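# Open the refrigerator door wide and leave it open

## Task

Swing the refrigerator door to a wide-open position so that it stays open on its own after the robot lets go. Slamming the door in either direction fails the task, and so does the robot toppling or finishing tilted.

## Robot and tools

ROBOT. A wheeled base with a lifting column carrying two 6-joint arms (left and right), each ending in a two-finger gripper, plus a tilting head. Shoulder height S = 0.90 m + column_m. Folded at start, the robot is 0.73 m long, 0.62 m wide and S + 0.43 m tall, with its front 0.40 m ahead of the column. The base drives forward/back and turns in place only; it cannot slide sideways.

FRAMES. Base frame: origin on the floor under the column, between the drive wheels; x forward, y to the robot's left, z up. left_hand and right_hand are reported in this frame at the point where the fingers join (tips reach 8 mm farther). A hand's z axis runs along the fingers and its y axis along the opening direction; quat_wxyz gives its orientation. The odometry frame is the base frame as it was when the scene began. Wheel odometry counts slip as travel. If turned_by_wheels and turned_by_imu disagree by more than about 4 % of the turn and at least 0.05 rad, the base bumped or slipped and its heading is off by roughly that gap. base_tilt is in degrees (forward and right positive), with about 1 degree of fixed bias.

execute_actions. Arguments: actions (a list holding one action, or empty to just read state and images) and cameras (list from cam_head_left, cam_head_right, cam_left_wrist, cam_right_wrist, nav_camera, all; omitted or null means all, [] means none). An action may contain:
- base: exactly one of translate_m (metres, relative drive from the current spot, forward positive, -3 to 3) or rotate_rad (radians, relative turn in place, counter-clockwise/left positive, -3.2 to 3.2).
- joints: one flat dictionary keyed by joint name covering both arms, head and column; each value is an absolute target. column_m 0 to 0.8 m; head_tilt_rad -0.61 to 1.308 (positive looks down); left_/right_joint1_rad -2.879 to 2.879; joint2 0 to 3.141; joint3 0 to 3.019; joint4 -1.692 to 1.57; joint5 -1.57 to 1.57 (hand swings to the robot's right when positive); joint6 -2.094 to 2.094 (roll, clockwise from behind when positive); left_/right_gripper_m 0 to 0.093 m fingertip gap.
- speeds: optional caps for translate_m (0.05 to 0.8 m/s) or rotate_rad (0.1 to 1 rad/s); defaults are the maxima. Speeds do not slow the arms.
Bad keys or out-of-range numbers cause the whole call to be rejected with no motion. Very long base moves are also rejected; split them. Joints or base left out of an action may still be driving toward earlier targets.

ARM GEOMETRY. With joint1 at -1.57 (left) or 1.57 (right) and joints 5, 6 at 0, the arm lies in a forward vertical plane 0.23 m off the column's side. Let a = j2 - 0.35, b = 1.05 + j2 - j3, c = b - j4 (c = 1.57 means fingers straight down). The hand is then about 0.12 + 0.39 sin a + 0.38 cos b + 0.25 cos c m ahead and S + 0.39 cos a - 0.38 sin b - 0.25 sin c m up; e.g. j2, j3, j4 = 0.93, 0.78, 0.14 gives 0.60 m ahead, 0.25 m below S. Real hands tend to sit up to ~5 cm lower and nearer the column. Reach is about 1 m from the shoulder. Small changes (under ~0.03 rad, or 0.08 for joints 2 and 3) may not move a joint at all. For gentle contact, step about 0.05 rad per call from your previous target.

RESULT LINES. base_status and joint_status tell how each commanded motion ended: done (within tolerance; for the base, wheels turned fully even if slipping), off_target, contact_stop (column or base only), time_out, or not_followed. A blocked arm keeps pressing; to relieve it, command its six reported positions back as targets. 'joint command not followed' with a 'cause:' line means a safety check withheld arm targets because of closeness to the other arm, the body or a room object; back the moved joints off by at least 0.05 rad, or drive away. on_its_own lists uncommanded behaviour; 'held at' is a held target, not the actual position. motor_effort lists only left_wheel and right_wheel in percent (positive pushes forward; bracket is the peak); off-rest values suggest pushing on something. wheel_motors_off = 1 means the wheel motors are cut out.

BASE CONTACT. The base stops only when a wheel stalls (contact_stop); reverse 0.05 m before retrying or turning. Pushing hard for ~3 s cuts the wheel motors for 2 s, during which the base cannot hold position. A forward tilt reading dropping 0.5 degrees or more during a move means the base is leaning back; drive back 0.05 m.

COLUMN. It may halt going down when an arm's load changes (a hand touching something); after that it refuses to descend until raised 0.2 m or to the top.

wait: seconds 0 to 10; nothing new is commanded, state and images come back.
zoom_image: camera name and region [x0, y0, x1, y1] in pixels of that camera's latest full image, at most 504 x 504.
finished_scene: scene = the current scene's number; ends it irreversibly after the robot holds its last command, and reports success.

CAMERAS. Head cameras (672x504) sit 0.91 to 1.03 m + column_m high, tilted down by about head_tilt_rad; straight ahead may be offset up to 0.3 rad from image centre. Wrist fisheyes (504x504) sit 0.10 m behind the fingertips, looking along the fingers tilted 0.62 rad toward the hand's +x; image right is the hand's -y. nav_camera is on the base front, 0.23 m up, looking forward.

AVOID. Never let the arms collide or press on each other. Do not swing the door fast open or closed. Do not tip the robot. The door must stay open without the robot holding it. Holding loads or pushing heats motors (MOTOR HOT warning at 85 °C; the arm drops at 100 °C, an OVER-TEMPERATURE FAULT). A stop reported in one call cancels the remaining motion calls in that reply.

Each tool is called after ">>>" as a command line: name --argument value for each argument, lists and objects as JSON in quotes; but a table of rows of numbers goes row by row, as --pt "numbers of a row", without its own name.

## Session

>>> execute_actions --actions '[{"joints":{"head_tilt_rad":0.4}}]'

Scene clock: 0.83 s.
base_odometry: x=+0.000 y=+0.000 heading=+0.000 (m, m, rad; odometry frame)
turned_by_wheels: +0.000 (rad since the last result)
turned_by_imu: +0.000 (rad since the last result)
base_tilt: forward=-0.3 right=+0.5 (deg)
base_status: not commanded
joint_positions: column_m=+0.556 head_tilt_rad=+0.419 left_joint1_rad=-1.579 left_joint2_rad=+0.885 left_joint3_rad=+0.396 left_joint4_rad=-0.920 left_joint5_rad=-0.034 left_joint6_rad=-0.087 left_gripper_m=+0.095 right_joint1_rad=+1.571 right_joint2_rad=+0.903 right_joint3_rad=+0.386 right_joint4_rad=-0.974 right_joint5_rad=+0.028 right_joint6_rad=+0.076 right_gripper_m=+0.095
joint_status: all done
wheel_motors_off: 0
motor_effort: left_wheel=+3(3) right_wheel=+2(2) (%)
left_hand: x=+0.1443 y=+0.2288 z=+1.2514 quat_wxyz=(+0.427, +0.029, -0.903, -0.032) (m; base frame)
right_hand: x=+0.1273 y=-0.2302 z=+1.2638 quat_wxyz=(+0.464, -0.027, -0.885, +0.030) (m; base frame)
pictures: cam_head_left, cam_head_right, cam_left_wrist, cam_right_wrist, nav_camera
Images, in order (width x height): cam_head_left 672x504, cam_head_right 672x504, cam_left_wrist 504x504, cam_right_wrist 504x504, nav_camera 672x504.

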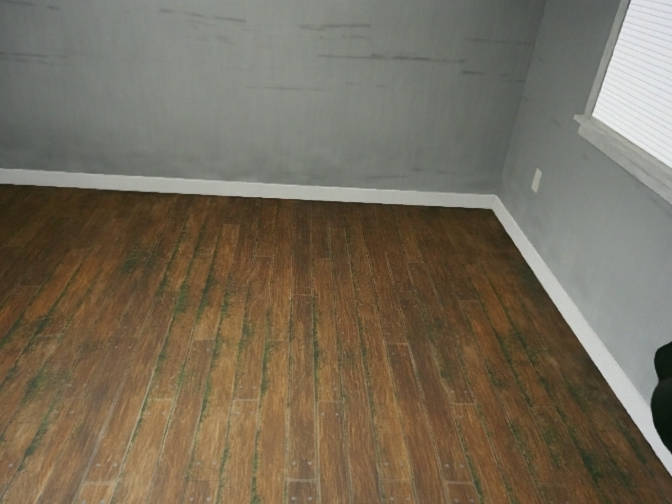

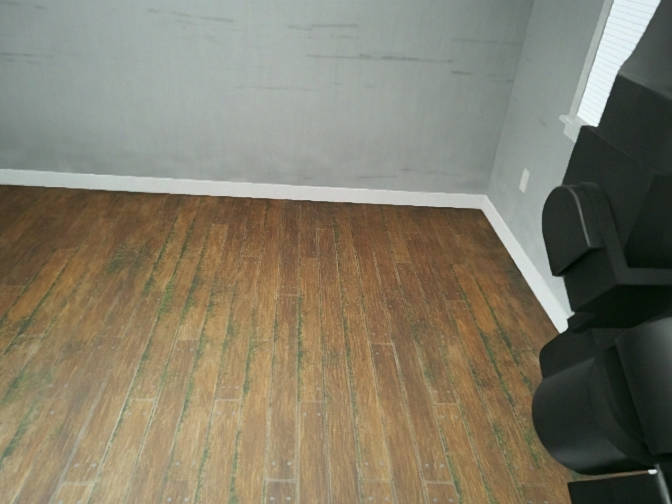

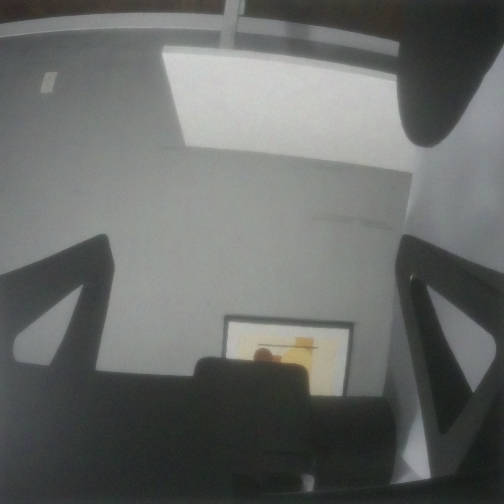

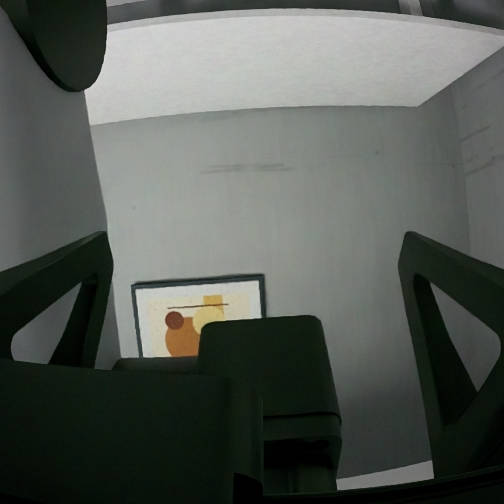

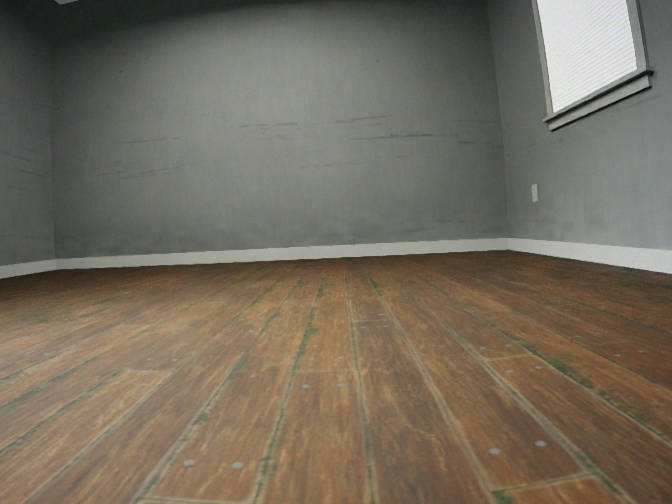

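>>> execute_actions --actions '[{"base":{"rotate_rad":1.5}}]' --cameras '["cam_head_left","nav_camera"]'

Scene clock: 3.90 s.
base_odometry: x=+0.000 y=+0.000 heading=+1.499 (m, m, rad; odometry frame)
turned_by_wheels: +1.499 (rad since the last result)
turned_by_imu: +1.517 (rad since the last result)
base_tilt: forward=-0.2 right=+0.6 (deg)
base_status: done
joint_positions: column_m=+0.556 head_tilt_rad=+0.419 left_joint1_rad=-1.579 left_joint2_rad=+0.885 left_joint3_rad=+0.396 left_joint4_rad=-0.920 left_joint5_rad=-0.034 left_joint6_rad=-0.087 left_gripper_m=+0.095 right_joint1_rad=+1.571 right_joint2_rad=+0.903 right_joint3_rad=+0.386 right_joint4_rad=-0.974 right_joint5_rad=+0.028 right_joint6_rad=+0.076 right_gripper_m=+0.095
joint_status: not commanded
wheel_motors_off: 0
motor_effort: left_wheel=-3(28) right_wheel=+3(31) (%)
left_hand: x=+0.1443 y=+0.2288 z=+1.2514 quat_wxyz=(+0.427, +0.029, -0.903, -0.032) (m; base frame)
right_hand: x=+0.1273 y=-0.2302 z=+1.2638 quat_wxyz=(+0.464, -0.027, -0.885, +0.030) (m; base frame)
pictures: cam_head_left, nav_camera
Images, in order (width x height): cam_head_left 672x504, nav_camera 672x504.

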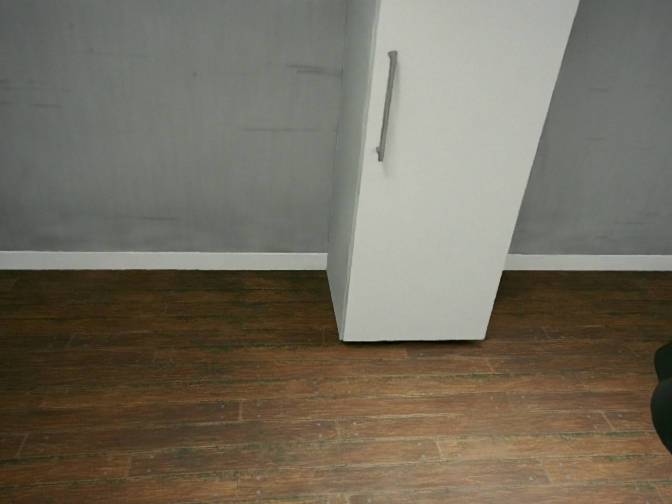

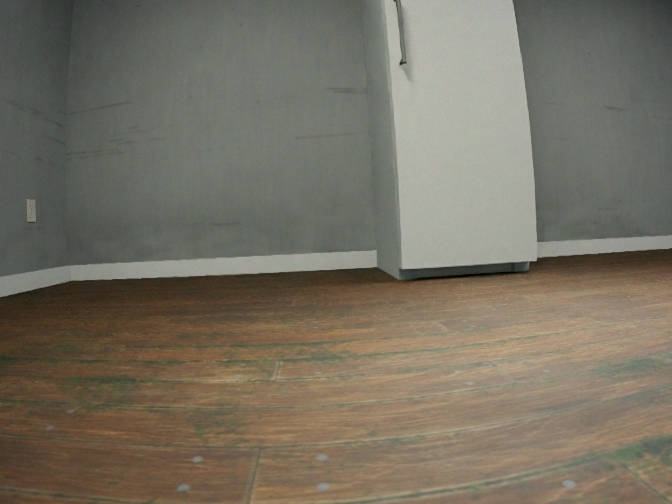

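Well aligned.

>>> execute_actions --actions '[{"base":{"translate_m":0.75},"joints":{"column_m":0.1,"right_joint2_rad":1.2,"right_joint3_rad":1.8,"right_joint4_rad":0.45,"right_joint5_rad":0,"right_joint6_rad":0}}]' --cameras '["cam_right_wrist"]'

Scene clock: 10.43 s.
base_odometry: x=+0.053 y=+0.748 heading=+1.499 (m, m, rad; odometry frame)
turned_by_wheels: +0.000 (rad since the last result)
turned_by_imu: +0.002 (rad since the last result)
base_tilt: forward=-0.2 right=+0.6 (deg)
base_status: done
joint_positions: column_m=+0.100 head_tilt_rad=+0.418 left_joint1_rad=-1.579 left_joint2_rad=+0.885 left_joint3_rad=+0.397 left_joint4_rad=-0.920 left_joint5_rad=-0.034 left_joint6_rad=-0.087 left_gripper_m=+0.095 right_joint1_rad=+1.571 right_joint2_rad=+1.189 right_joint3_rad=+1.767 right_joint4_rad=+0.440 right_joint5_rad=+0.003 right_joint6_rad=+0.009 right_gripper_m=+0.095
joint_status: all done
wheel_motors_off: 0
motor_effort: left_wheel=+0(36) right_wheel=+0(42) (%)
left_hand: x=+0.1452 y=+0.2288 z=+0.7950 quat_wxyz=(+0.427, +0.029, -0.903, -0.032) (m; base frame)
right_hand: x=+0.9979 y=-0.2259 z=+1.0779 quat_wxyz=(-0.697, -0.004, -0.718, -0.002) (m; base frame)
pictures: cam_right_wrist
Images, in order (width x height): cam_right_wrist 504x504.

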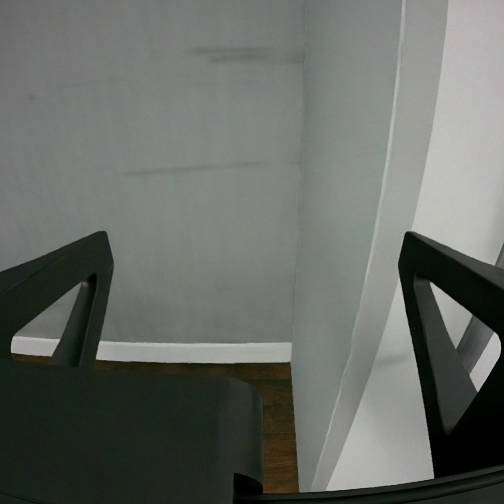

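Too close and left. Back, turn right.

>>> execute_actions --actions '[{"base":{"translate_m":-0.15}}]' --cameras '[]'

>>> execute_actions --actions '[{"base":{"rotate_rad":-0.1}}]' --cameras '["cam_right_wrist"]'

Scene clock: 12.27 s.
base_odometry: x=+0.043 y=+0.598 heading=+1.499 (m, m, rad; odometry frame)
turned_by_wheels: +0.000 (rad since the last result)
turned_by_imu: +0.001 (rad since the last result)
base_tilt: forward=-0.3 right=+0.6 (deg)
base_status: done
joint_positions: column_m=+0.100 head_tilt_rad=+0.418 left_joint1_rad=-1.579 left_joint2_rad=+0.885 left_joint3_rad=+0.395 left_joint4_rad=-0.920 left_joint5_rad=-0.034 left_joint6_rad=-0.087 left_gripper_m=+0.095 right_joint1_rad=+1.571 right_joint2_rad=+1.189 right_joint3_rad=+1.767 right_joint4_rad=+0.440 right_joint5_rad=+0.003 right_joint6_rad=+0.009 right_gripper_m=+0.095
joint_status: not commanded
wheel_motors_off: 0
motor_effort: left_wheel=+0(28) right_wheel=+0(29) (%)
left_hand: x=+0.1437 y=+0.2288 z=+0.7955 quat_wxyz=(+0.428, +0.029, -0.903, -0.032) (m; base frame)
right_hand: x=+0.9979 y=-0.2259 z=+1.0779 quat_wxyz=(-0.697, -0.004, -0.718, -0.002) (m; base frame)
pictures: none
No camera images: the call's "cameras" was empty. Leave "cameras" out to get every camera's image.

Scene clock: 13.37 s.
base_odometry: x=+0.043 y=+0.599 heading=+1.400 (m, m, rad; odometry frame)
turned_by_wheels: -0.099 (rad since the last result)
turned_by_imu: -0.100 (rad since the last result)
base_tilt: forward=-0.2 right=+0.6 (deg)
base_status: done
joint_positions: column_m=+0.100 head_tilt_rad=+0.418 left_joint1_rad=-1.579 left_joint2_rad=+0.885 left_joint3_rad=+0.395 left_joint4_rad=-0.920 left_joint5_rad=-0.034 left_joint6_rad=-0.087 left_gripper_m=+0.095 right_joint1_rad=+1.571 right_joint2_rad=+1.189 right_joint3_rad=+1.767 right_joint4_rad=+0.440 right_joint5_rad=+0.001 right_joint6_rad=+0.009 right_gripper_m=+0.095
joint_status: not commanded
wheel_motors_off: 0
motor_effort: left_wheel=+0(29) right_wheel=+0(31) (%)
left_hand: x=+0.1437 y=+0.2288 z=+0.7955 quat_wxyz=(+0.428, +0.029, -0.903, -0.032) (m; base frame)
right_hand: x=+0.9979 y=-0.2257 z=+1.0779 quat_wxyz=(-0.697, -0.004, -0.718, -0.003) (m; base frame)
pictures: cam_right_wrist
Images, in order (width x height): cam_right_wrist 504x504.

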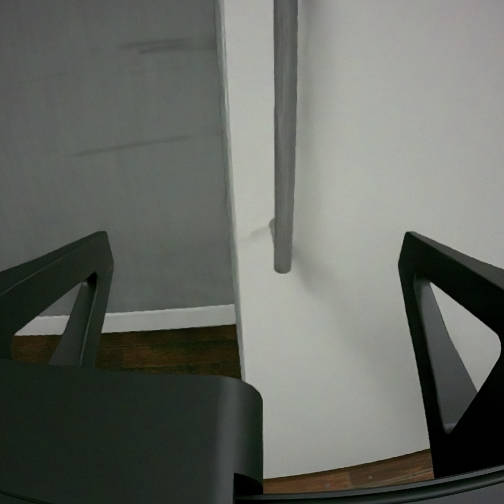

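Handle higher here; raise column.

>>> execute_actions --actions '[{"base":{"translate_m":0.22},"joints":{"column_m":0.25},"speeds":{"translate_m":0.08}}]' --cameras '["cam_right_wrist"]'

>>> execute_actions --actions '[{"joints":{"right_gripper_m":0.0}}]' --cameras '[]'

>>> execute_actions --actions '[{"base":{"translate_m":-0.25},"speeds":{"translate_m":0.05}}]' --cameras '[]'

>>> execute_actions --actions '[{"base":{"rotate_rad":-0.25},"speeds":{"rotate_rad":0.12}}]' --cameras '["cam_head_right"]'

Scene clock: 17.17 s.
base_odometry: x=+0.080 y=+0.815 heading=+1.400 (m, m, rad; odometry frame)
turned_by_wheels: +0.000 (rad since the last result)
turned_by_imu: +0.001 (rad since the last result)
base_tilt: forward=-0.1 right=+0.8 (deg)
base_status: done
joint_positions: column_m=+0.250 head_tilt_rad=+0.418 left_joint1_rad=-1.579 left_joint2_rad=+0.885 left_joint3_rad=+0.395 left_joint4_rad=-0.920 left_joint5_rad=-0.034 left_joint6_rad=-0.087 left_gripper_m=+0.095 right_joint1_rad=+1.571 right_joint2_rad=+1.189 right_joint3_rad=+1.767 right_joint4_rad=+0.440 right_joint5_rad=+0.001 right_joint6_rad=+0.009 right_gripper_m=+0.095
joint_status: all done
wheel_motors_off: 0
motor_effort: left_wheel=-1(32) right_wheel=+1(42) (%)
left_hand: x=+0.1437 y=+0.2288 z=+0.9454 quat_wxyz=(+0.428, +0.029, -0.903, -0.032) (m; base frame)
right_hand: x=+0.9979 y=-0.2257 z=+1.2278 quat_wxyz=(-0.697, -0.004, -0.718, -0.003) (m; base frame)
pictures: cam_right_wrist
Images, in order (width x height): cam_right_wrist 504x504.

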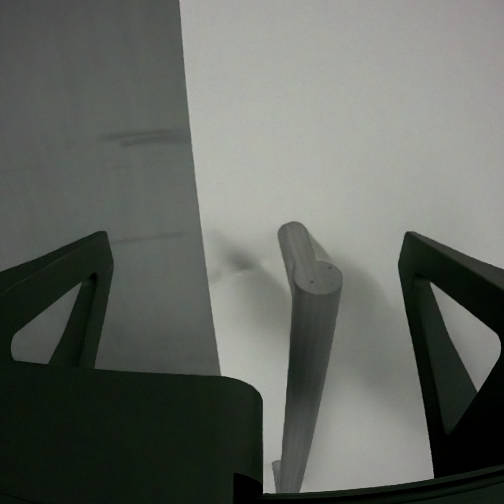

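Scene clock: 17.90 s.
base_odometry: x=+0.080 y=+0.815 heading=+1.400 (m, m, rad; odometry frame)
turned_by_wheels: +0.000 (rad since the last result)
turned_by_imu: +0.000 (rad since the last result)
base_tilt: forward=-0.2 right=+0.7 (deg)
base_status: not commanded
joint_positions: column_m=+0.250 head_tilt_rad=+0.418 left_joint1_rad=-1.579 left_joint2_rad=+0.885 left_joint3_rad=+0.395 left_joint4_rad=-0.920 left_joint5_rad=-0.034 left_joint6_rad=-0.087 left_gripper_m=+0.095 right_joint1_rad=+1.571 right_joint2_rad=+1.189 right_joint3_rad=+1.767 right_joint4_rad=+0.440 right_joint5_rad=+0.001 right_joint6_rad=+0.009 right_gripper_m=+0.001
joint_status: all done
wheel_motors_off: 0
motor_effort: left_wheel=-1(1) right_wheel=+1(1) (%)
left_hand: x=+0.1437 y=+0.2288 z=+0.9454 quat_wxyz=(+0.428, +0.029, -0.903, -0.032) (m; base frame)
right_hand: x=+0.9979 y=-0.2257 z=+1.2278 quat_wxyz=(-0.697, -0.004, -0.718, -0.003) (m; base frame)
pictures: none
No camera images: the call's "cameras" was empty. Leave "cameras" out to get every camera's image.

Scene clock: 23.67 s.
base_odometry: x=+0.038 y=+0.569 heading=+1.401 (m, m, rad; odometry frame)
turned_by_wheels: +0.001 (rad since the last result)
turned_by_imu: +0.003 (rad since the last result)
base_tilt: forward=-0.3 right=+0.7 (deg)
base_status: done
joint_positions: column_m=+0.250 head_tilt_rad=+0.418 left_joint1_rad=-1.579 left_joint2_rad=+0.885 left_joint3_rad=+0.395 left_joint4_rad=-0.920 left_joint5_rad=-0.034 left_joint6_rad=-0.087 left_gripper_m=+0.095 right_joint1_rad=+1.571 right_joint2_rad=+1.189 right_joint3_rad=+1.767 right_joint4_rad=+0.440 right_joint5_rad=+0.001 right_joint6_rad=+0.009 right_gripper_m=+0.001
joint_status: not commanded
wheel_motors_off: 0
motor_effort: left_wheel=+2(29) right_wheel=-1(26) (%)
left_hand: x=+0.1437 y=+0.2288 z=+0.9454 quat_wxyz=(+0.428, +0.029, -0.903, -0.032) (m; base frame)
right_hand: x=+0.9979 y=-0.2257 z=+1.2278 quat_wxyz=(-0.697, -0.004, -0.718, -0.003) (m; base frame)
pictures: none
No camera images: the call's "cameras" was empty. Leave "cameras" out to get every camera's image.

Scene clock: 26.33 s.
base_odometry: x=+0.038 y=+0.569 heading=+1.152 (m, m, rad; odometry frame)
turned_by_wheels: -0.249 (rad since the last result)
turned_by_imu: -0.250 (rad since the last result)
base_tilt: forward=-0.2 right=+0.6 (deg)
base_status: done
joint_positions: column_m=+0.250 head_tilt_rad=+0.418 left_joint1_rad=-1.579 left_joint2_rad=+0.885 left_joint3_rad=+0.395 left_joint4_rad=-0.920 left_joint5_rad=-0.034 left_joint6_rad=-0.087 left_gripper_m=+0.095 right_joint1_rad=+1.571 right_joint2_rad=+1.189 right_joint3_rad=+1.767 right_joint4_rad=+0.440 right_joint5_rad=+0.001 right_joint6_rad=+0.009 right_gripper_m=+0.001
joint_status: not commanded
wheel_motors_off: 0
motor_effort: left_wheel=+1(35) right_wheel=-2(39) (%)
left_hand: x=+0.1437 y=+0.2288 z=+0.9454 quat_wxyz=(+0.428, +0.029, -0.903, -0.032) (m; base frame)
right_hand: x=+0.9979 y=-0.2255 z=+1.2278 quat_wxyz=(-0.697, -0.004, -0.718, -0.003) (m; base frame)
pictures: cam_head_right
Images, in order (width x height): cam_head_right 672x504.

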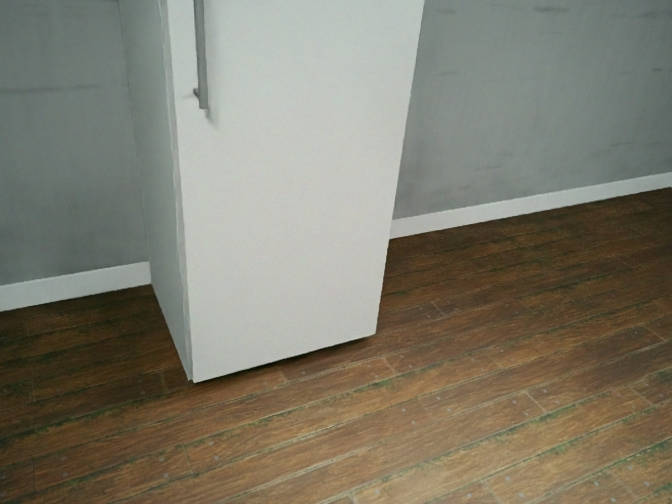

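Too high; redo lower.

>>> execute_actions --actions '[{"base":{"rotate_rad":0.23},"joints":{"column_m":0.12,"right_gripper_m":0.09}}]' --cameras '[]'

>>> execute_actions --actions '[{"base":{"translate_m":0.28},"speeds":{"translate_m":0.1}}]' --cameras '[]'

>>> execute_actions --actions '[{"joints":{"right_gripper_m":0.0}}]' --cameras '["cam_right_wrist"]'

Scene clock: 28.80 s.
base_odometry: x=+0.038 y=+0.569 heading=+1.380 (m, m, rad; odometry frame)
turned_by_wheels: +0.229 (rad since the last result)
turned_by_imu: +0.232 (rad since the last result)
base_tilt: forward=-0.1 right=+0.5 (deg)
base_status: done
joint_positions: column_m=+0.120 head_tilt_rad=+0.418 left_joint1_rad=-1.579 left_joint2_rad=+0.885 left_joint3_rad=+0.395 left_joint4_rad=-0.920 left_joint5_rad=-0.034 left_joint6_rad=-0.087 left_gripper_m=+0.095 right_joint1_rad=+1.571 right_joint2_rad=+1.189 right_joint3_rad=+1.767 right_joint4_rad=+0.440 right_joint5_rad=+0.001 right_joint6_rad=+0.009 right_gripper_m=+0.090
joint_status: all done
wheel_motors_off: 0
motor_effort: left_wheel=-2(16) right_wheel=+1(36) (%)
left_hand: x=+0.1437 y=+0.2288 z=+0.8155 quat_wxyz=(+0.428, +0.029, -0.903, -0.032) (m; base frame)
right_hand: x=+0.9979 y=-0.2255 z=+1.0979 quat_wxyz=(-0.697, -0.004, -0.718, -0.003) (m; base frame)
pictures: none
No camera images: the call's "cameras" was empty. Leave "cameras" out to get every camera's image.

Scene clock: 32.37 s.
base_odometry: x=+0.091 y=+0.844 heading=+1.379 (m, m, rad; odometry frame)
turned_by_wheels: -0.001 (rad since the last result)
turned_by_imu: -0.001 (rad since the last result)
base_tilt: forward=-0.1 right=+0.7 (deg)
base_status: done
joint_positions: column_m=+0.120 head_tilt_rad=+0.418 left_joint1_rad=-1.579 left_joint2_rad=+0.885 left_joint3_rad=+0.395 left_joint4_rad=-0.920 left_joint5_rad=-0.034 left_joint6_rad=-0.087 left_gripper_m=+0.095 right_joint1_rad=+1.571 right_joint2_rad=+1.189 right_joint3_rad=+1.767 right_joint4_rad=+0.440 right_joint5_rad=+0.001 right_joint6_rad=+0.009 right_gripper_m=+0.090
joint_status: not commanded
wheel_motors_off: 0
motor_effort: left_wheel=-1(38) right_wheel=+1(42) (%)
left_hand: x=+0.1439 y=+0.2288 z=+0.8154 quat_wxyz=(+0.428, +0.029, -0.903, -0.032) (m; base frame)
right_hand: x=+0.9979 y=-0.2255 z=+1.0979 quat_wxyz=(-0.697, -0.004, -0.718, -0.003) (m; base frame)
pictures: none
No camera images: the call's "cameras" was empty. Leave "cameras" out to get every camera's image.

Scene clock: 33.07 s.
base_odometry: x=+0.091 y=+0.844 heading=+1.379 (m, m, rad; odometry frame)
turned_by_wheels: +0.000 (rad since the last result)
turned_by_imu: +0.000 (rad since the last result)
base_tilt: forward=-0.1 right=+0.6 (deg)
base_status: not commanded
joint_positions: column_m=+0.120 head_tilt_rad=+0.418 left_joint1_rad=-1.579 left_joint2_rad=+0.885 left_joint3_rad=+0.395 left_joint4_rad=-0.920 left_joint5_rad=-0.034 left_joint6_rad=-0.087 left_gripper_m=+0.095 right_joint1_rad=+1.573 right_joint2_rad=+1.189 right_joint3_rad=+1.767 right_joint4_rad=+0.440 right_joint5_rad=-0.005 right_joint6_rad=-0.002 right_gripper_m=+0.018
joint_status: right_gripper_m off_target (ended at +0.018, target +0.000)
wheel_motors_off: 0
motor_effort: left_wheel=-2(2) right_wheel=+0(1) (%)
left_hand: x=+0.1439 y=+0.2288 z=+0.8154 quat_wxyz=(+0.428, +0.029, -0.903, -0.032) (m; base frame)
right_hand: x=+0.9979 y=-0.2238 z=+1.0980 quat_wxyz=(-0.697, +0.002, -0.717, -0.002) (m; base frame)
pictures: cam_right_wrist
Images, in order (width x height): cam_right_wrist 504x504.

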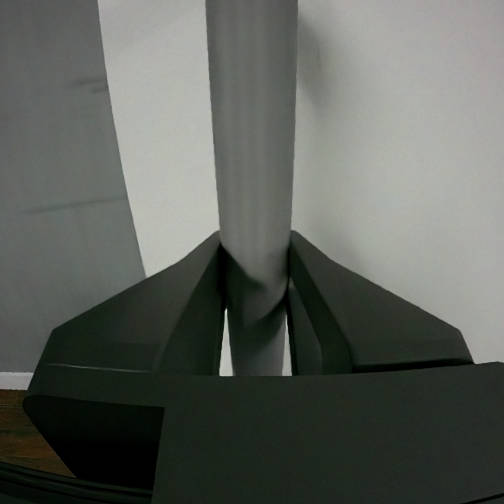

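>>> execute_actions --actions '[{"base":{"translate_m":-0.25},"speeds":{"translate_m":0.05}}]' --cameras '["cam_head_right"]'

Scene clock: 38.73 s.
base_odometry: x=+0.043 y=+0.599 heading=+1.379 (m, m, rad; odometry frame)
turned_by_wheels: +0.000 (rad since the last result)
turned_by_imu: +0.001 (rad since the last result)
base_tilt: forward=-0.4 right=+0.7 (deg)
base_status: done
joint_positions: column_m=+0.120 head_tilt_rad=+0.418 left_joint1_rad=-1.579 left_joint2_rad=+0.885 left_joint3_rad=+0.395 left_joint4_rad=-0.920 left_joint5_rad=-0.034 left_joint6_rad=-0.087 left_gripper_m=+0.095 right_joint1_rad=+1.573 right_joint2_rad=+1.215 right_joint3_rad=+1.801 right_joint4_rad=+0.440 right_joint5_rad=-0.003 right_joint6_rad=-0.005 right_gripper_m=+0.001
joint_status: not commanded
wheel_motors_off: 0
on_its_own: right_gripper_m moved -0.018 to your old target +0.000
motor_effort: left_wheel=-1(29) right_wheel=+0(26) (%)
left_hand: x=+0.1439 y=+0.2288 z=+0.8154 quat_wxyz=(+0.428, +0.029, -0.903, -0.032) (m; base frame)
right_hand: x=+1.0057 y=-0.2242 z=+1.0954 quat_wxyz=(-0.700, +0.003, -0.714, +0.000) (m; base frame)
pictures: cam_head_right
Images, in order (width x height): cam_head_right 672x504.

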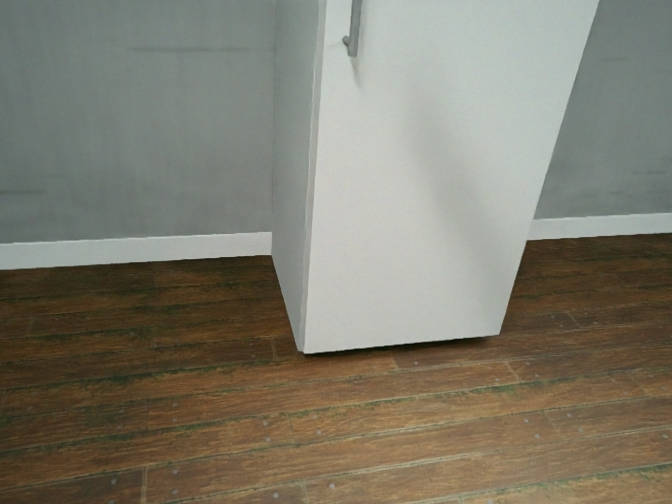

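>>> execute_actions --actions '[{"base":{"rotate_rad":0.03},"joints":{"right_gripper_m":0.09}}]' --cameras '[]'

>>> execute_actions --actions '[{"base":{"translate_m":0.31},"speeds":{"translate_m":0.1}}]' --cameras '[]'

>>> execute_actions --actions '[{"joints":{"right_gripper_m":0.0}}]' --cameras '[]'

>>> execute_actions --actions '[{"base":{"translate_m":-0.25},"speeds":{"translate_m":0.05}}]' --cameras '["cam_head_right"]'

Scene clock: 39.80 s.
base_odometry: x=+0.043 y=+0.599 heading=+1.407 (m, m, rad; odometry frame)
turned_by_wheels: +0.029 (rad since the last result)
turned_by_imu: +0.029 (rad since the last result)
base_tilt: forward=-0.2 right=+0.5 (deg)
base_status: done
joint_positions: column_m=+0.120 head_tilt_rad=+0.418 left_joint1_rad=-1.579 left_joint2_rad=+0.885 left_joint3_rad=+0.395 left_joint4_rad=-0.920 left_joint5_rad=-0.034 left_joint6_rad=-0.087 left_gripper_m=+0.095 right_joint1_rad=+1.572 right_joint2_rad=+1.215 right_joint3_rad=+1.801 right_joint4_rad=+0.440 right_joint5_rad=-0.001 right_joint6_rad=-0.005 right_gripper_m=+0.090
joint_status: all done
wheel_motors_off: 0
motor_effort: left_wheel=-1(32) right_wheel=+1(34) (%)
left_hand: x=+0.1439 y=+0.2288 z=+0.8154 quat_wxyz=(+0.428, +0.029, -0.903, -0.032) (m; base frame)
right_hand: x=+1.0057 y=-0.2248 z=+1.0954 quat_wxyz=(-0.700, +0.002, -0.714, +0.001) (m; base frame)
pictures: none
No camera images: the call's "cameras" was empty. Leave "cameras" out to get every camera's image.

Scene clock: 43.77 s.
base_odometry: x=+0.094 y=+0.904 heading=+1.405 (m, m, rad; odometry frame)
turned_by_wheels: -0.002 (rad since the last result)
turned_by_imu: -0.001 (rad since the last result)
base_tilt: forward=-0.1 right=+0.7 (deg)
base_status: done
joint_positions: column_m=+0.120 head_tilt_rad=+0.418 left_joint1_rad=-1.579 left_joint2_rad=+0.885 left_joint3_rad=+0.396 left_joint4_rad=-0.920 left_joint5_rad=-0.034 left_joint6_rad=-0.087 left_gripper_m=+0.095 right_joint1_rad=+1.589 right_joint2_rad=+1.141 right_joint3_rad=+1.691 right_joint4_rad=+0.443 right_joint5_rad=+0.031 right_joint6_rad=-0.003 right_gripper_m=+0.090
joint_status: not commanded
wheel_motors_off: 0
motor_effort: left_wheel=+8(33) right_wheel=+8(44) (%)
left_hand: x=+0.1445 y=+0.2288 z=+0.8152 quat_wxyz=(+0.427, +0.029, -0.903, -0.032) (m; base frame)
right_hand: x=+0.9799 y=-0.2235 z=+1.0964 quat_wxyz=(-0.688, -0.012, -0.726, +0.003) (m; base frame)
pictures: none
No camera images: the call's "cameras" was empty. Leave "cameras" out to get every camera's image.

Scene clock: 44.47 s.
base_odometry: x=+0.094 y=+0.904 heading=+1.405 (m, m, rad; odometry frame)
turned_by_wheels: +0.000 (rad since the last result)
turned_by_imu: +0.000 (rad since the last result)
base_tilt: forward=-0.2 right=+0.6 (deg)
base_status: not commanded
joint_positions: column_m=+0.120 head_tilt_rad=+0.418 left_joint1_rad=-1.579 left_joint2_rad=+0.885 left_joint3_rad=+0.396 left_joint4_rad=-0.920 left_joint5_rad=-0.034 left_joint6_rad=-0.087 left_gripper_m=+0.095 right_joint1_rad=+1.563 right_joint2_rad=+1.144 right_joint3_rad=+1.691 right_joint4_rad=+0.445 right_joint5_rad=+0.034 right_joint6_rad=-0.002 right_gripper_m=+0.060
joint_status: right_gripper_m off_target (ended at +0.060, target +0.000)
wheel_motors_off: 0
motor_effort: left_wheel=+7(8) right_wheel=+9(10) (%)
left_hand: x=+0.1445 y=+0.2288 z=+0.8152 quat_wxyz=(+0.427, +0.029, -0.903, -0.032) (m; base frame)
right_hand: x=+0.9801 y=-0.2342 z=+1.0945 quat_wxyz=(-0.687, -0.010, -0.726, +0.017) (m; base frame)
pictures: none
No camera images: the call's "cameras" was empty. Leave "cameras" out to get every camera's image.

Scene clock: 50.57 s.
base_odometry: x=+0.052 y=+0.657 heading=+1.399 (m, m, rad; odometry frame)
turned_by_wheels: -0.005 (rad since the last result)
turned_by_imu: -0.004 (rad since the last result)
base_tilt: forward=-0.2 right=+0.5 (deg)
base_status: done
joint_positions: column_m=+0.120 head_tilt_rad=+0.418 left_joint1_rad=-1.579 left_joint2_rad=+0.885 left_joint3_rad=+0.395 left_joint4_rad=-0.920 left_joint5_rad=-0.034 left_joint6_rad=-0.087 left_gripper_m=+0.095 right_joint1_rad=+1.575 right_joint2_rad=+1.223 right_joint3_rad=+1.799 right_joint4_rad=+0.440 right_joint5_rad=-0.002 right_joint6_rad=+0.011 right_gripper_m=+0.001
joint_status: not commanded
wheel_motors_off: 0
on_its_own: right_gripper_m moved -0.059 to your old target +0.000
motor_effort: left_wheel=+0(76) right_wheel=+0(58) (%)
left_hand: x=+0.1439 y=+0.2288 z=+0.8154 quat_wxyz=(+0.428, +0.029, -0.903, -0.032) (m; base frame)
right_hand: x=+1.0059 y=-0.2233 z=+1.0875 quat_wxyz=(-0.696, -0.004, -0.718, -0.007) (m; base frame)
pictures: cam_head_right
Images, in order (width x height): cam_head_right 672x504.

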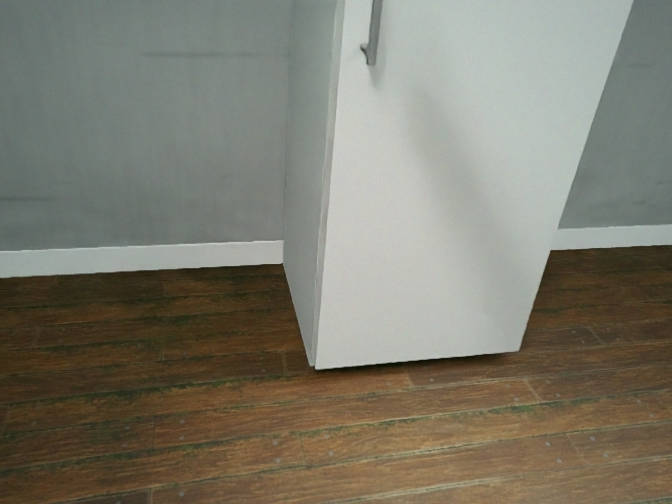

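>>> execute_actions --actions '[{"base":{"rotate_rad":0.13},"joints":{"right_gripper_m":0.09,"right_joint5_rad":0.5}}]' --cameras '[]'

>>> execute_actions --actions '[{"base":{"translate_m":0.28},"speeds":{"translate_m":0.1}}]' --cameras '["cam_right_wrist"]'

>>> execute_actions --actions '[{"joints":{"right_gripper_m":0.0}}]' --cameras '[]'

>>> execute_actions --actions '[{"base":{"translate_m":-0.25},"speeds":{"translate_m":0.05}}]' --cameras '["cam_head_right"]'

Scene clock: 51.87 s.
base_odometry: x=+0.052 y=+0.657 heading=+1.528 (m, m, rad; odometry frame)
turned_by_wheels: +0.129 (rad since the last result)
turned_by_imu: +0.130 (rad since the last result)
base_tilt: forward=-0.1 right=+0.6 (deg)
base_status: done
joint_positions: column_m=+0.120 head_tilt_rad=+0.418 left_joint1_rad=-1.579 left_joint2_rad=+0.885 left_joint3_rad=+0.395 left_joint4_rad=-0.920 left_joint5_rad=-0.034 left_joint6_rad=-0.087 left_gripper_m=+0.095 right_joint1_rad=+1.573 right_joint2_rad=+1.223 right_joint3_rad=+1.799 right_joint4_rad=+0.440 right_joint5_rad=+0.497 right_joint6_rad=+0.010 right_gripper_m=+0.090
joint_status: all done
wheel_motors_off: 0
motor_effort: left_wheel=+0(39) right_wheel=+0(30) (%)
left_hand: x=+0.1439 y=+0.2288 z=+0.8154 quat_wxyz=(+0.428, +0.029, -0.903, -0.032) (m; base frame)
right_hand: x=+0.9852 y=-0.3067 z=+1.0880 quat_wxyz=(-0.676, -0.175, -0.695, +0.173) (m; base frame)
pictures: none
No camera images: the call's "cameras" was empty. Leave "cameras" out to get every camera's image.

Scene clock: 55.37 s.
base_odometry: x=+0.064 y=+0.937 heading=+1.529 (m, m, rad; odometry frame)
turned_by_wheels: +0.000 (rad since the last result)
turned_by_imu: +0.001 (rad since the last result)
base_tilt: forward=-0.3 right=+0.5 (deg)
base_status: done
joint_positions: column_m=+0.120 head_tilt_rad=+0.418 left_joint1_rad=-1.579 left_joint2_rad=+0.885 left_joint3_rad=+0.395 left_joint4_rad=-0.920 left_joint5_rad=-0.034 left_joint6_rad=-0.087 left_gripper_m=+0.095 right_joint1_rad=+1.573 right_joint2_rad=+1.221 right_joint3_rad=+1.799 right_joint4_rad=+0.440 right_joint5_rad=+0.498 right_joint6_rad=+0.010 right_gripper_m=+0.090
joint_status: not commanded
wheel_motors_off: 0
motor_effort: left_wheel=+1(18) right_wheel=-1(49) (%)
left_hand: x=+0.1439 y=+0.2288 z=+0.8154 quat_wxyz=(+0.428, +0.029, -0.903, -0.032) (m; base frame)
right_hand: x=+0.9850 y=-0.3068 z=+1.0891 quat_wxyz=(-0.676, -0.175, -0.695, +0.173) (m; base frame)
pictures: cam_right_wrist
Images, in order (width x height): cam_right_wrist 504x504.

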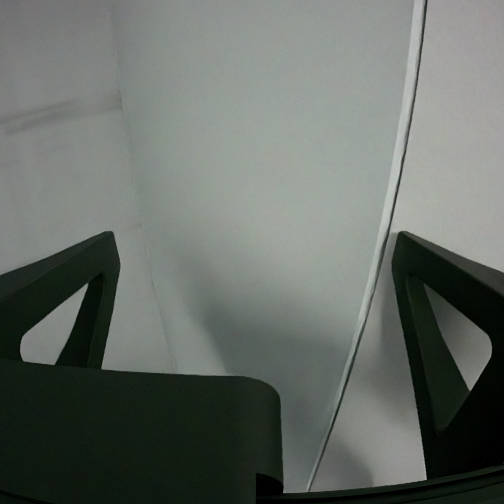

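Scene clock: 56.07 s.
base_odometry: x=+0.064 y=+0.937 heading=+1.529 (m, m, rad; odometry frame)
turned_by_wheels: +0.000 (rad since the last result)
turned_by_imu: +0.000 (rad since the last result)
base_tilt: forward=-0.3 right=+0.5 (deg)
base_status: not commanded
joint_positions: column_m=+0.120 head_tilt_rad=+0.418 left_joint1_rad=-1.579 left_joint2_rad=+0.885 left_joint3_rad=+0.395 left_joint4_rad=-0.920 left_joint5_rad=-0.034 left_joint6_rad=-0.087 left_gripper_m=+0.095 right_joint1_rad=+1.573 right_joint2_rad=+1.221 right_joint3_rad=+1.799 right_joint4_rad=+0.440 right_joint5_rad=+0.498 right_joint6_rad=+0.010 right_gripper_m=+0.001
joint_status: all done
wheel_motors_off: 0
motor_effort: left_wheel=+1(1) right_wheel=-1(1) (%)
left_hand: x=+0.1439 y=+0.2288 z=+0.8154 quat_wxyz=(+0.428, +0.029, -0.903, -0.032) (m; base frame)
right_hand: x=+0.9850 y=-0.3068 z=+1.0891 quat_wxyz=(-0.676, -0.175, -0.695, +0.173) (m; base frame)
pictures: none
No camera images: the call's "cameras" was empty. Leave "cameras" out to get every camera's image.

Scene clock: 61.70 s.
base_odometry: x=+0.054 y=+0.687 heading=+1.528 (m, m, rad; odometry frame)
turned_by_wheels: -0.001 (rad since the last result)
turned_by_imu: +0.001 (rad since the last result)
base_tilt: forward=-0.2 right=+0.7 (deg)
base_status: done
joint_positions: column_m=+0.120 head_tilt_rad=+0.418 left_joint1_rad=-1.579 left_joint2_rad=+0.885 left_joint3_rad=+0.395 left_joint4_rad=-0.920 left_joint5_rad=-0.034 left_joint6_rad=-0.087 left_gripper_m=+0.095 right_joint1_rad=+1.573 right_joint2_rad=+1.219 right_joint3_rad=+1.798 right_joint4_rad=+0.440 right_joint5_rad=+0.498 right_joint6_rad=+0.010 right_gripper_m=+0.001
joint_status: not commanded
wheel_motors_off: 0
motor_effort: left_wheel=-1(28) right_wheel=+0(29) (%)
left_hand: x=+0.1439 y=+0.2288 z=+0.8154 quat_wxyz=(+0.428, +0.029, -0.903, -0.032) (m; base frame)
right_hand: x=+0.9847 y=-0.3068 z=+1.0899 quat_wxyz=(-0.676, -0.175, -0.695, +0.172) (m; base frame)
pictures: cam_head_right
Images, in order (width x height): cam_head_right 672x504.

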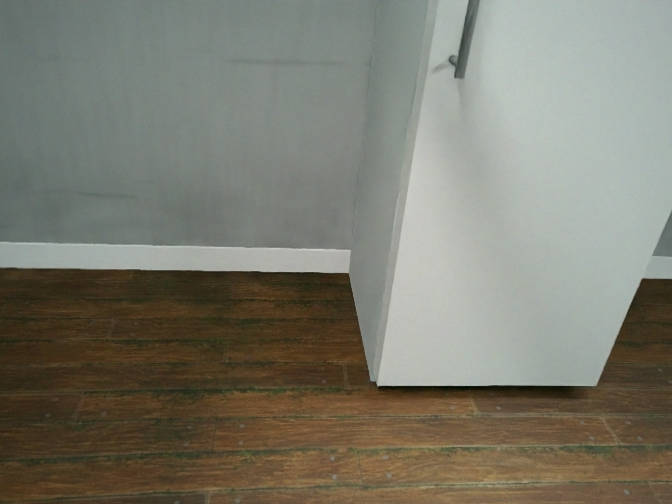

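Too far left; correct by -0.07.

>>> execute_actions --actions '[{"base":{"rotate_rad":-0.07},"joints":{"right_gripper_m":0.09}}]' --cameras '[]'

>>> execute_actions --actions '[{"base":{"translate_m":0.24},"speeds":{"translate_m":0.1}}]' --cameras '["cam_right_wrist"]'

>>> execute_actions --actions '[{"joints":{"right_gripper_m":0.0}}]' --cameras '[]'

>>> execute_actions --actions '[{"base":{"translate_m":-0.22},"speeds":{"translate_m":0.05}}]' --cameras '["cam_head_right"]'

Scene clock: 62.87 s.
base_odometry: x=+0.054 y=+0.687 heading=+1.459 (m, m, rad; odometry frame)
turned_by_wheels: -0.069 (rad since the last result)
turned_by_imu: -0.070 (rad since the last result)
base_tilt: forward=-0.3 right=+0.5 (deg)
base_status: done
joint_positions: column_m=+0.120 head_tilt_rad=+0.418 left_joint1_rad=-1.579 left_joint2_rad=+0.885 left_joint3_rad=+0.395 left_joint4_rad=-0.920 left_joint5_rad=-0.034 left_joint6_rad=-0.087 left_gripper_m=+0.095 right_joint1_rad=+1.569 right_joint2_rad=+1.219 right_joint3_rad=+1.798 right_joint4_rad=+0.440 right_joint5_rad=+0.499 right_joint6_rad=+0.010 right_gripper_m=+0.090
joint_status: all done
wheel_motors_off: 0
motor_effort: left_wheel=+1(27) right_wheel=+0(28) (%)
left_hand: x=+0.1439 y=+0.2288 z=+0.8154 quat_wxyz=(+0.428, +0.029, -0.903, -0.032) (m; base frame)
right_hand: x=+0.9845 y=-0.3085 z=+1.0902 quat_wxyz=(-0.676, -0.175, -0.694, +0.175) (m; base frame)
pictures: none
No camera images: the call's "cameras" was empty. Leave "cameras" out to get every camera's image.

Scene clock: 66.40 s.
base_odometry: x=+0.080 y=+0.924 heading=+1.460 (m, m, rad; odometry frame)
turned_by_wheels: +0.000 (rad since the last result)
turned_by_imu: +0.001 (rad since the last result)
base_tilt: forward=-0.2 right=+0.5 (deg)
base_status: done
joint_positions: column_m=+0.120 head_tilt_rad=+0.418 left_joint1_rad=-1.579 left_joint2_rad=+0.885 left_joint3_rad=+0.396 left_joint4_rad=-0.920 left_joint5_rad=-0.034 left_joint6_rad=-0.087 left_gripper_m=+0.095 right_joint1_rad=+1.575 right_joint2_rad=+1.132 right_joint3_rad=+1.665 right_joint4_rad=+0.442 right_joint5_rad=+0.508 right_joint6_rad=+0.036 right_gripper_m=+0.090
joint_status: not commanded
wheel_motors_off: 0
motor_effort: left_wheel=+10(45) right_wheel=+9(34) (%)
left_hand: x=+0.1443 y=+0.2288 z=+0.8153 quat_wxyz=(+0.427, +0.029, -0.903, -0.032) (m; base frame)
right_hand: x=+0.9527 y=-0.3074 z=+1.0900 quat_wxyz=(-0.662, -0.184, -0.706, +0.170) (m; base frame)
pictures: cam_right_wrist
Images, in order (width x height): cam_right_wrist 504x504.

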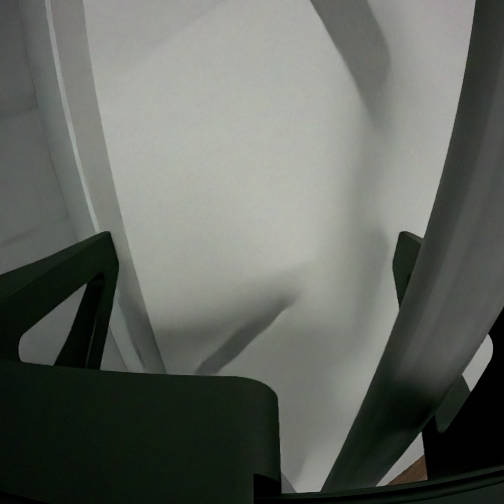

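Scene clock: 67.10 s.
base_odometry: x=+0.080 y=+0.923 heading=+1.460 (m, m, rad; odometry frame)
turned_by_wheels: +0.000 (rad since the last result)
turned_by_imu: +0.000 (rad since the last result)
base_tilt: forward=-0.3 right=+0.7 (deg)
base_status: not commanded
joint_positions: column_m=+0.120 head_tilt_rad=+0.418 left_joint1_rad=-1.579 left_joint2_rad=+0.885 left_joint3_rad=+0.396 left_joint4_rad=-0.920 left_joint5_rad=-0.034 left_joint6_rad=-0.087 left_gripper_m=+0.095 right_joint1_rad=+1.573 right_joint2_rad=+1.133 right_joint3_rad=+1.665 right_joint4_rad=+0.442 right_joint5_rad=+0.501 right_joint6_rad=+0.036 right_gripper_m=+0.089
joint_status: right_gripper_m off_target (ended at +0.089, target +0.000)
wheel_motors_off: 0
motor_effort: left_wheel=+8(13) right_wheel=+7(11) (%)
left_hand: x=+0.1443 y=+0.2288 z=+0.8153 quat_wxyz=(+0.427, +0.029, -0.903, -0.032) (m; base frame)
right_hand: x=+0.9532 y=-0.3073 z=+1.0895 quat_wxyz=(-0.663, -0.182, -0.707, +0.169) (m; base frame)
pictures: none
No camera images: the call's "cameras" was empty. Leave "cameras" out to get every camera's image.

Scene clock: 72.10 s.
base_odometry: x=+0.056 y=+0.704 heading=+1.459 (m, m, rad; odometry frame)
turned_by_wheels: +0.000 (rad since the last result)
turned_by_imu: +0.001 (rad since the last result)
base_tilt: forward=-0.5 right=+0.5 (deg)
base_status: done
joint_positions: column_m=+0.120 head_tilt_rad=+0.418 left_joint1_rad=-1.579 left_joint2_rad=+0.885 left_joint3_rad=+0.395 left_joint4_rad=-0.920 left_joint5_rad=-0.034 left_joint6_rad=-0.087 left_gripper_m=+0.095 right_joint1_rad=+1.573 right_joint2_rad=+1.219 right_joint3_rad=+1.802 right_joint4_rad=+0.442 right_joint5_rad=+0.497 right_joint6_rad=+0.011 right_gripper_m=+0.001
joint_status: not commanded
wheel_motors_off: 0
on_its_own: right_gripper_m moved -0.088 to your old target +0.000
motor_effort: left_wheel=-1(20) right_wheel=+0(36) (%)
left_hand: x=+0.1438 y=+0.2288 z=+0.8155 quat_wxyz=(+0.428, +0.029, -0.903, -0.032) (m; base frame)
right_hand: x=+0.9856 y=-0.3064 z=+1.0927 quat_wxyz=(-0.678, -0.176, -0.693, +0.171) (m; base frame)
pictures: cam_head_right
Images, in order (width x height): cam_head_right 672x504.

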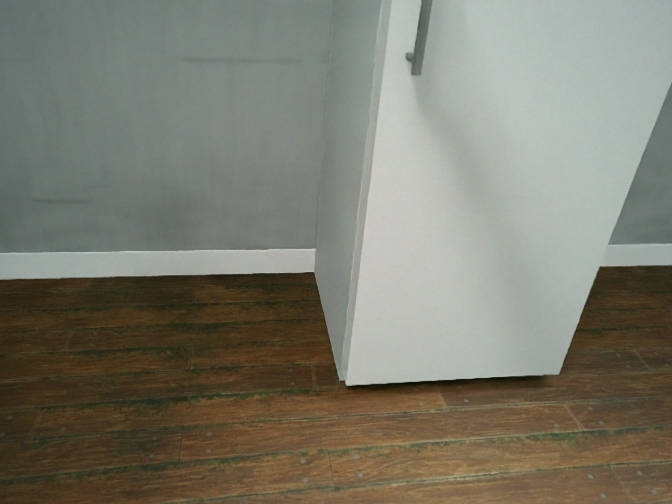

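>>> execute_actions --actions '[{"base":{"rotate_rad":0.2},"joints":{"right_joint5_rad":1.2}}]' --cameras '[]'

>>> execute_actions --actions '[{"base":{"translate_m":0.3},"speeds":{"translate_m":0.1}}]' --cameras '["cam_right_wrist","cam_head_right"]'

Scene clock: 73.57 s.
base_odometry: x=+0.056 y=+0.705 heading=+1.658 (m, m, rad; odometry frame)
turned_by_wheels: +0.199 (rad since the last result)
turned_by_imu: +0.202 (rad since the last result)
base_tilt: forward=-0.1 right=+0.6 (deg)
base_status: done
joint_positions: column_m=+0.120 head_tilt_rad=+0.418 left_joint1_rad=-1.579 left_joint2_rad=+0.885 left_joint3_rad=+0.395 left_joint4_rad=-0.920 left_joint5_rad=-0.034 left_joint6_rad=-0.087 left_gripper_m=+0.095 right_joint1_rad=+1.572 right_joint2_rad=+1.219 right_joint3_rad=+1.802 right_joint4_rad=+0.442 right_joint5_rad=+1.197 right_joint6_rad=+0.010 right_gripper_m=+0.001
joint_status: all done
wheel_motors_off: 0
motor_effort: left_wheel=-1(33) right_wheel=+0(27) (%)
left_hand: x=+0.1438 y=+0.2288 z=+0.8155 quat_wxyz=(+0.428, +0.029, -0.903, -0.032) (m; base frame)
right_hand: x=+0.8972 y=-0.3852 z=+1.0948 quat_wxyz=(-0.579, -0.397, -0.589, +0.400) (m; base frame)
pictures: none
No camera images: the call's "cameras" was empty. Leave "cameras" out to get every camera's image.

Scene clock: 77.27 s.
base_odometry: x=+0.029 y=+1.004 heading=+1.659 (m, m, rad; odometry frame)
turned_by_wheels: +0.000 (rad since the last result)
turned_by_imu: +0.001 (rad since the last result)
base_tilt: forward=-0.3 right=+0.5 (deg)
base_status: done
joint_positions: column_m=+0.120 head_tilt_rad=+0.418 left_joint1_rad=-1.579 left_joint2_rad=+0.885 left_joint3_rad=+0.396 left_joint4_rad=-0.920 left_joint5_rad=-0.034 left_joint6_rad=-0.087 left_gripper_m=+0.095 right_joint1_rad=+1.572 right_joint2_rad=+1.219 right_joint3_rad=+1.800 right_joint4_rad=+0.442 right_joint5_rad=+1.199 right_joint6_rad=+0.010 right_gripper_m=+0.001
joint_status: not commanded
wheel_motors_off: 0
motor_effort: left_wheel=+1(37) right_wheel=-1(39) (%)
left_hand: x=+0.1442 y=+0.2288 z=+0.8154 quat_wxyz=(+0.427, +0.029, -0.903, -0.032) (m; base frame)
right_hand: x=+0.8967 y=-0.3853 z=+1.0947 quat_wxyz=(-0.579, -0.397, -0.589, +0.400) (m; base frame)
pictures: cam_head_right, cam_right_wrist
Images, in order (width x height): cam_head_right 672x504, cam_right_wrist 504x504.

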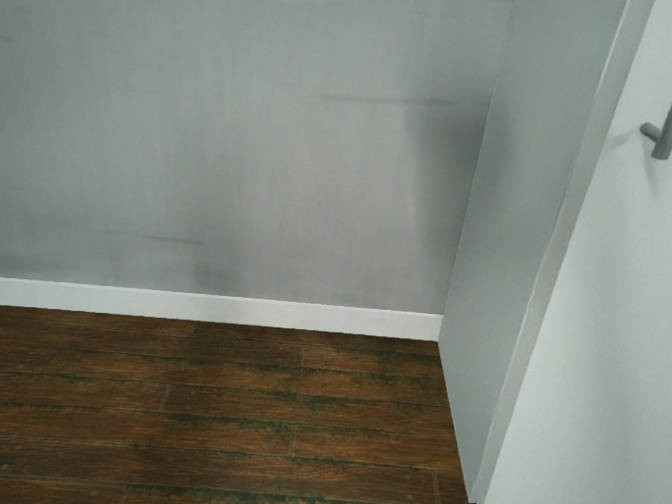

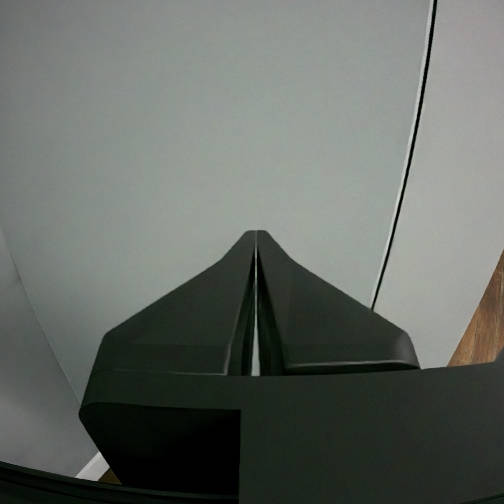

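Too deep by roughly 12 cm.

>>> execute_actions --actions '[{"base":{"translate_m":-0.13},"speeds":{"translate_m":0.1}}]' --cameras '[]'

>>> execute_actions --actions '[{"base":{"rotate_rad":-0.1},"speeds":{"rotate_rad":0.1}}]' --cameras '["cam_right_wrist"]'

Scene clock: 79.40 s.
base_odometry: x=+0.041 y=+0.874 heading=+1.659 (m, m, rad; odometry frame)
turned_by_wheels: +0.000 (rad since the last result)
turned_by_imu: +0.000 (rad since the last result)
base_tilt: forward=-0.3 right=+0.6 (deg)
base_status: done
joint_positions: column_m=+0.120 head_tilt_rad=+0.418 left_joint1_rad=-1.579 left_joint2_rad=+0.885 left_joint3_rad=+0.395 left_joint4_rad=-0.920 left_joint5_rad=-0.034 left_joint6_rad=-0.087 left_gripper_m=+0.095 right_joint1_rad=+1.572 right_joint2_rad=+1.218 right_joint3_rad=+1.799 right_joint4_rad=+0.442 right_joint5_rad=+1.199 right_joint6_rad=+0.010 right_gripper_m=+0.001
joint_status: not commanded
wheel_motors_off: 0
motor_effort: left_wheel=+0(27) right_wheel=+0(30) (%)
left_hand: x=+0.1440 y=+0.2288 z=+0.8154 quat_wxyz=(+0.427, +0.029, -0.903, -0.032) (m; base frame)
right_hand: x=+0.8963 y=-0.3853 z=+1.0945 quat_wxyz=(-0.579, -0.397, -0.589, +0.401) (m; base frame)
pictures: none
No camera images: the call's "cameras" was empty. Leave "cameras" out to get every camera's image.

Scene clock: 80.90 s.
base_odometry: x=+0.041 y=+0.874 heading=+1.560 (m, m, rad; odometry frame)
turned_by_wheels: -0.099 (rad since the last result)
turned_by_imu: -0.100 (rad since the last result)
base_tilt: forward=-0.2 right=+0.5 (deg)
base_status: done
joint_positions: column_m=+0.120 head_tilt_rad=+0.418 left_joint1_rad=-1.579 left_joint2_rad=+0.885 left_joint3_rad=+0.395 left_joint4_rad=-0.920 left_joint5_rad=-0.034 left_joint6_rad=-0.087 left_gripper_m=+0.095 right_joint1_rad=+1.570 right_joint2_rad=+1.218 right_joint3_rad=+1.799 right_joint4_rad=+0.442 right_joint5_rad=+1.199 right_joint6_rad=+0.010 right_gripper_m=+0.001
joint_status: not commanded
wheel_motors_off: 0
motor_effort: left_wheel=+0(26) right_wheel=+0(31) (%)
left_hand: x=+0.1440 y=+0.2288 z=+0.8154 quat_wxyz=(+0.427, +0.029, -0.903, -0.032) (m; base frame)
right_hand: x=+0.8962 y=-0.3857 z=+1.0947 quat_wxyz=(-0.579, -0.397, -0.589, +0.401) (m; base frame)
pictures: cam_right_wrist
Images, in order (width x height): cam_right_wrist 504x504.

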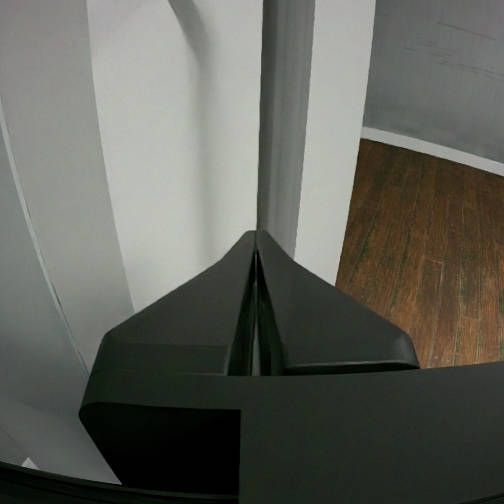

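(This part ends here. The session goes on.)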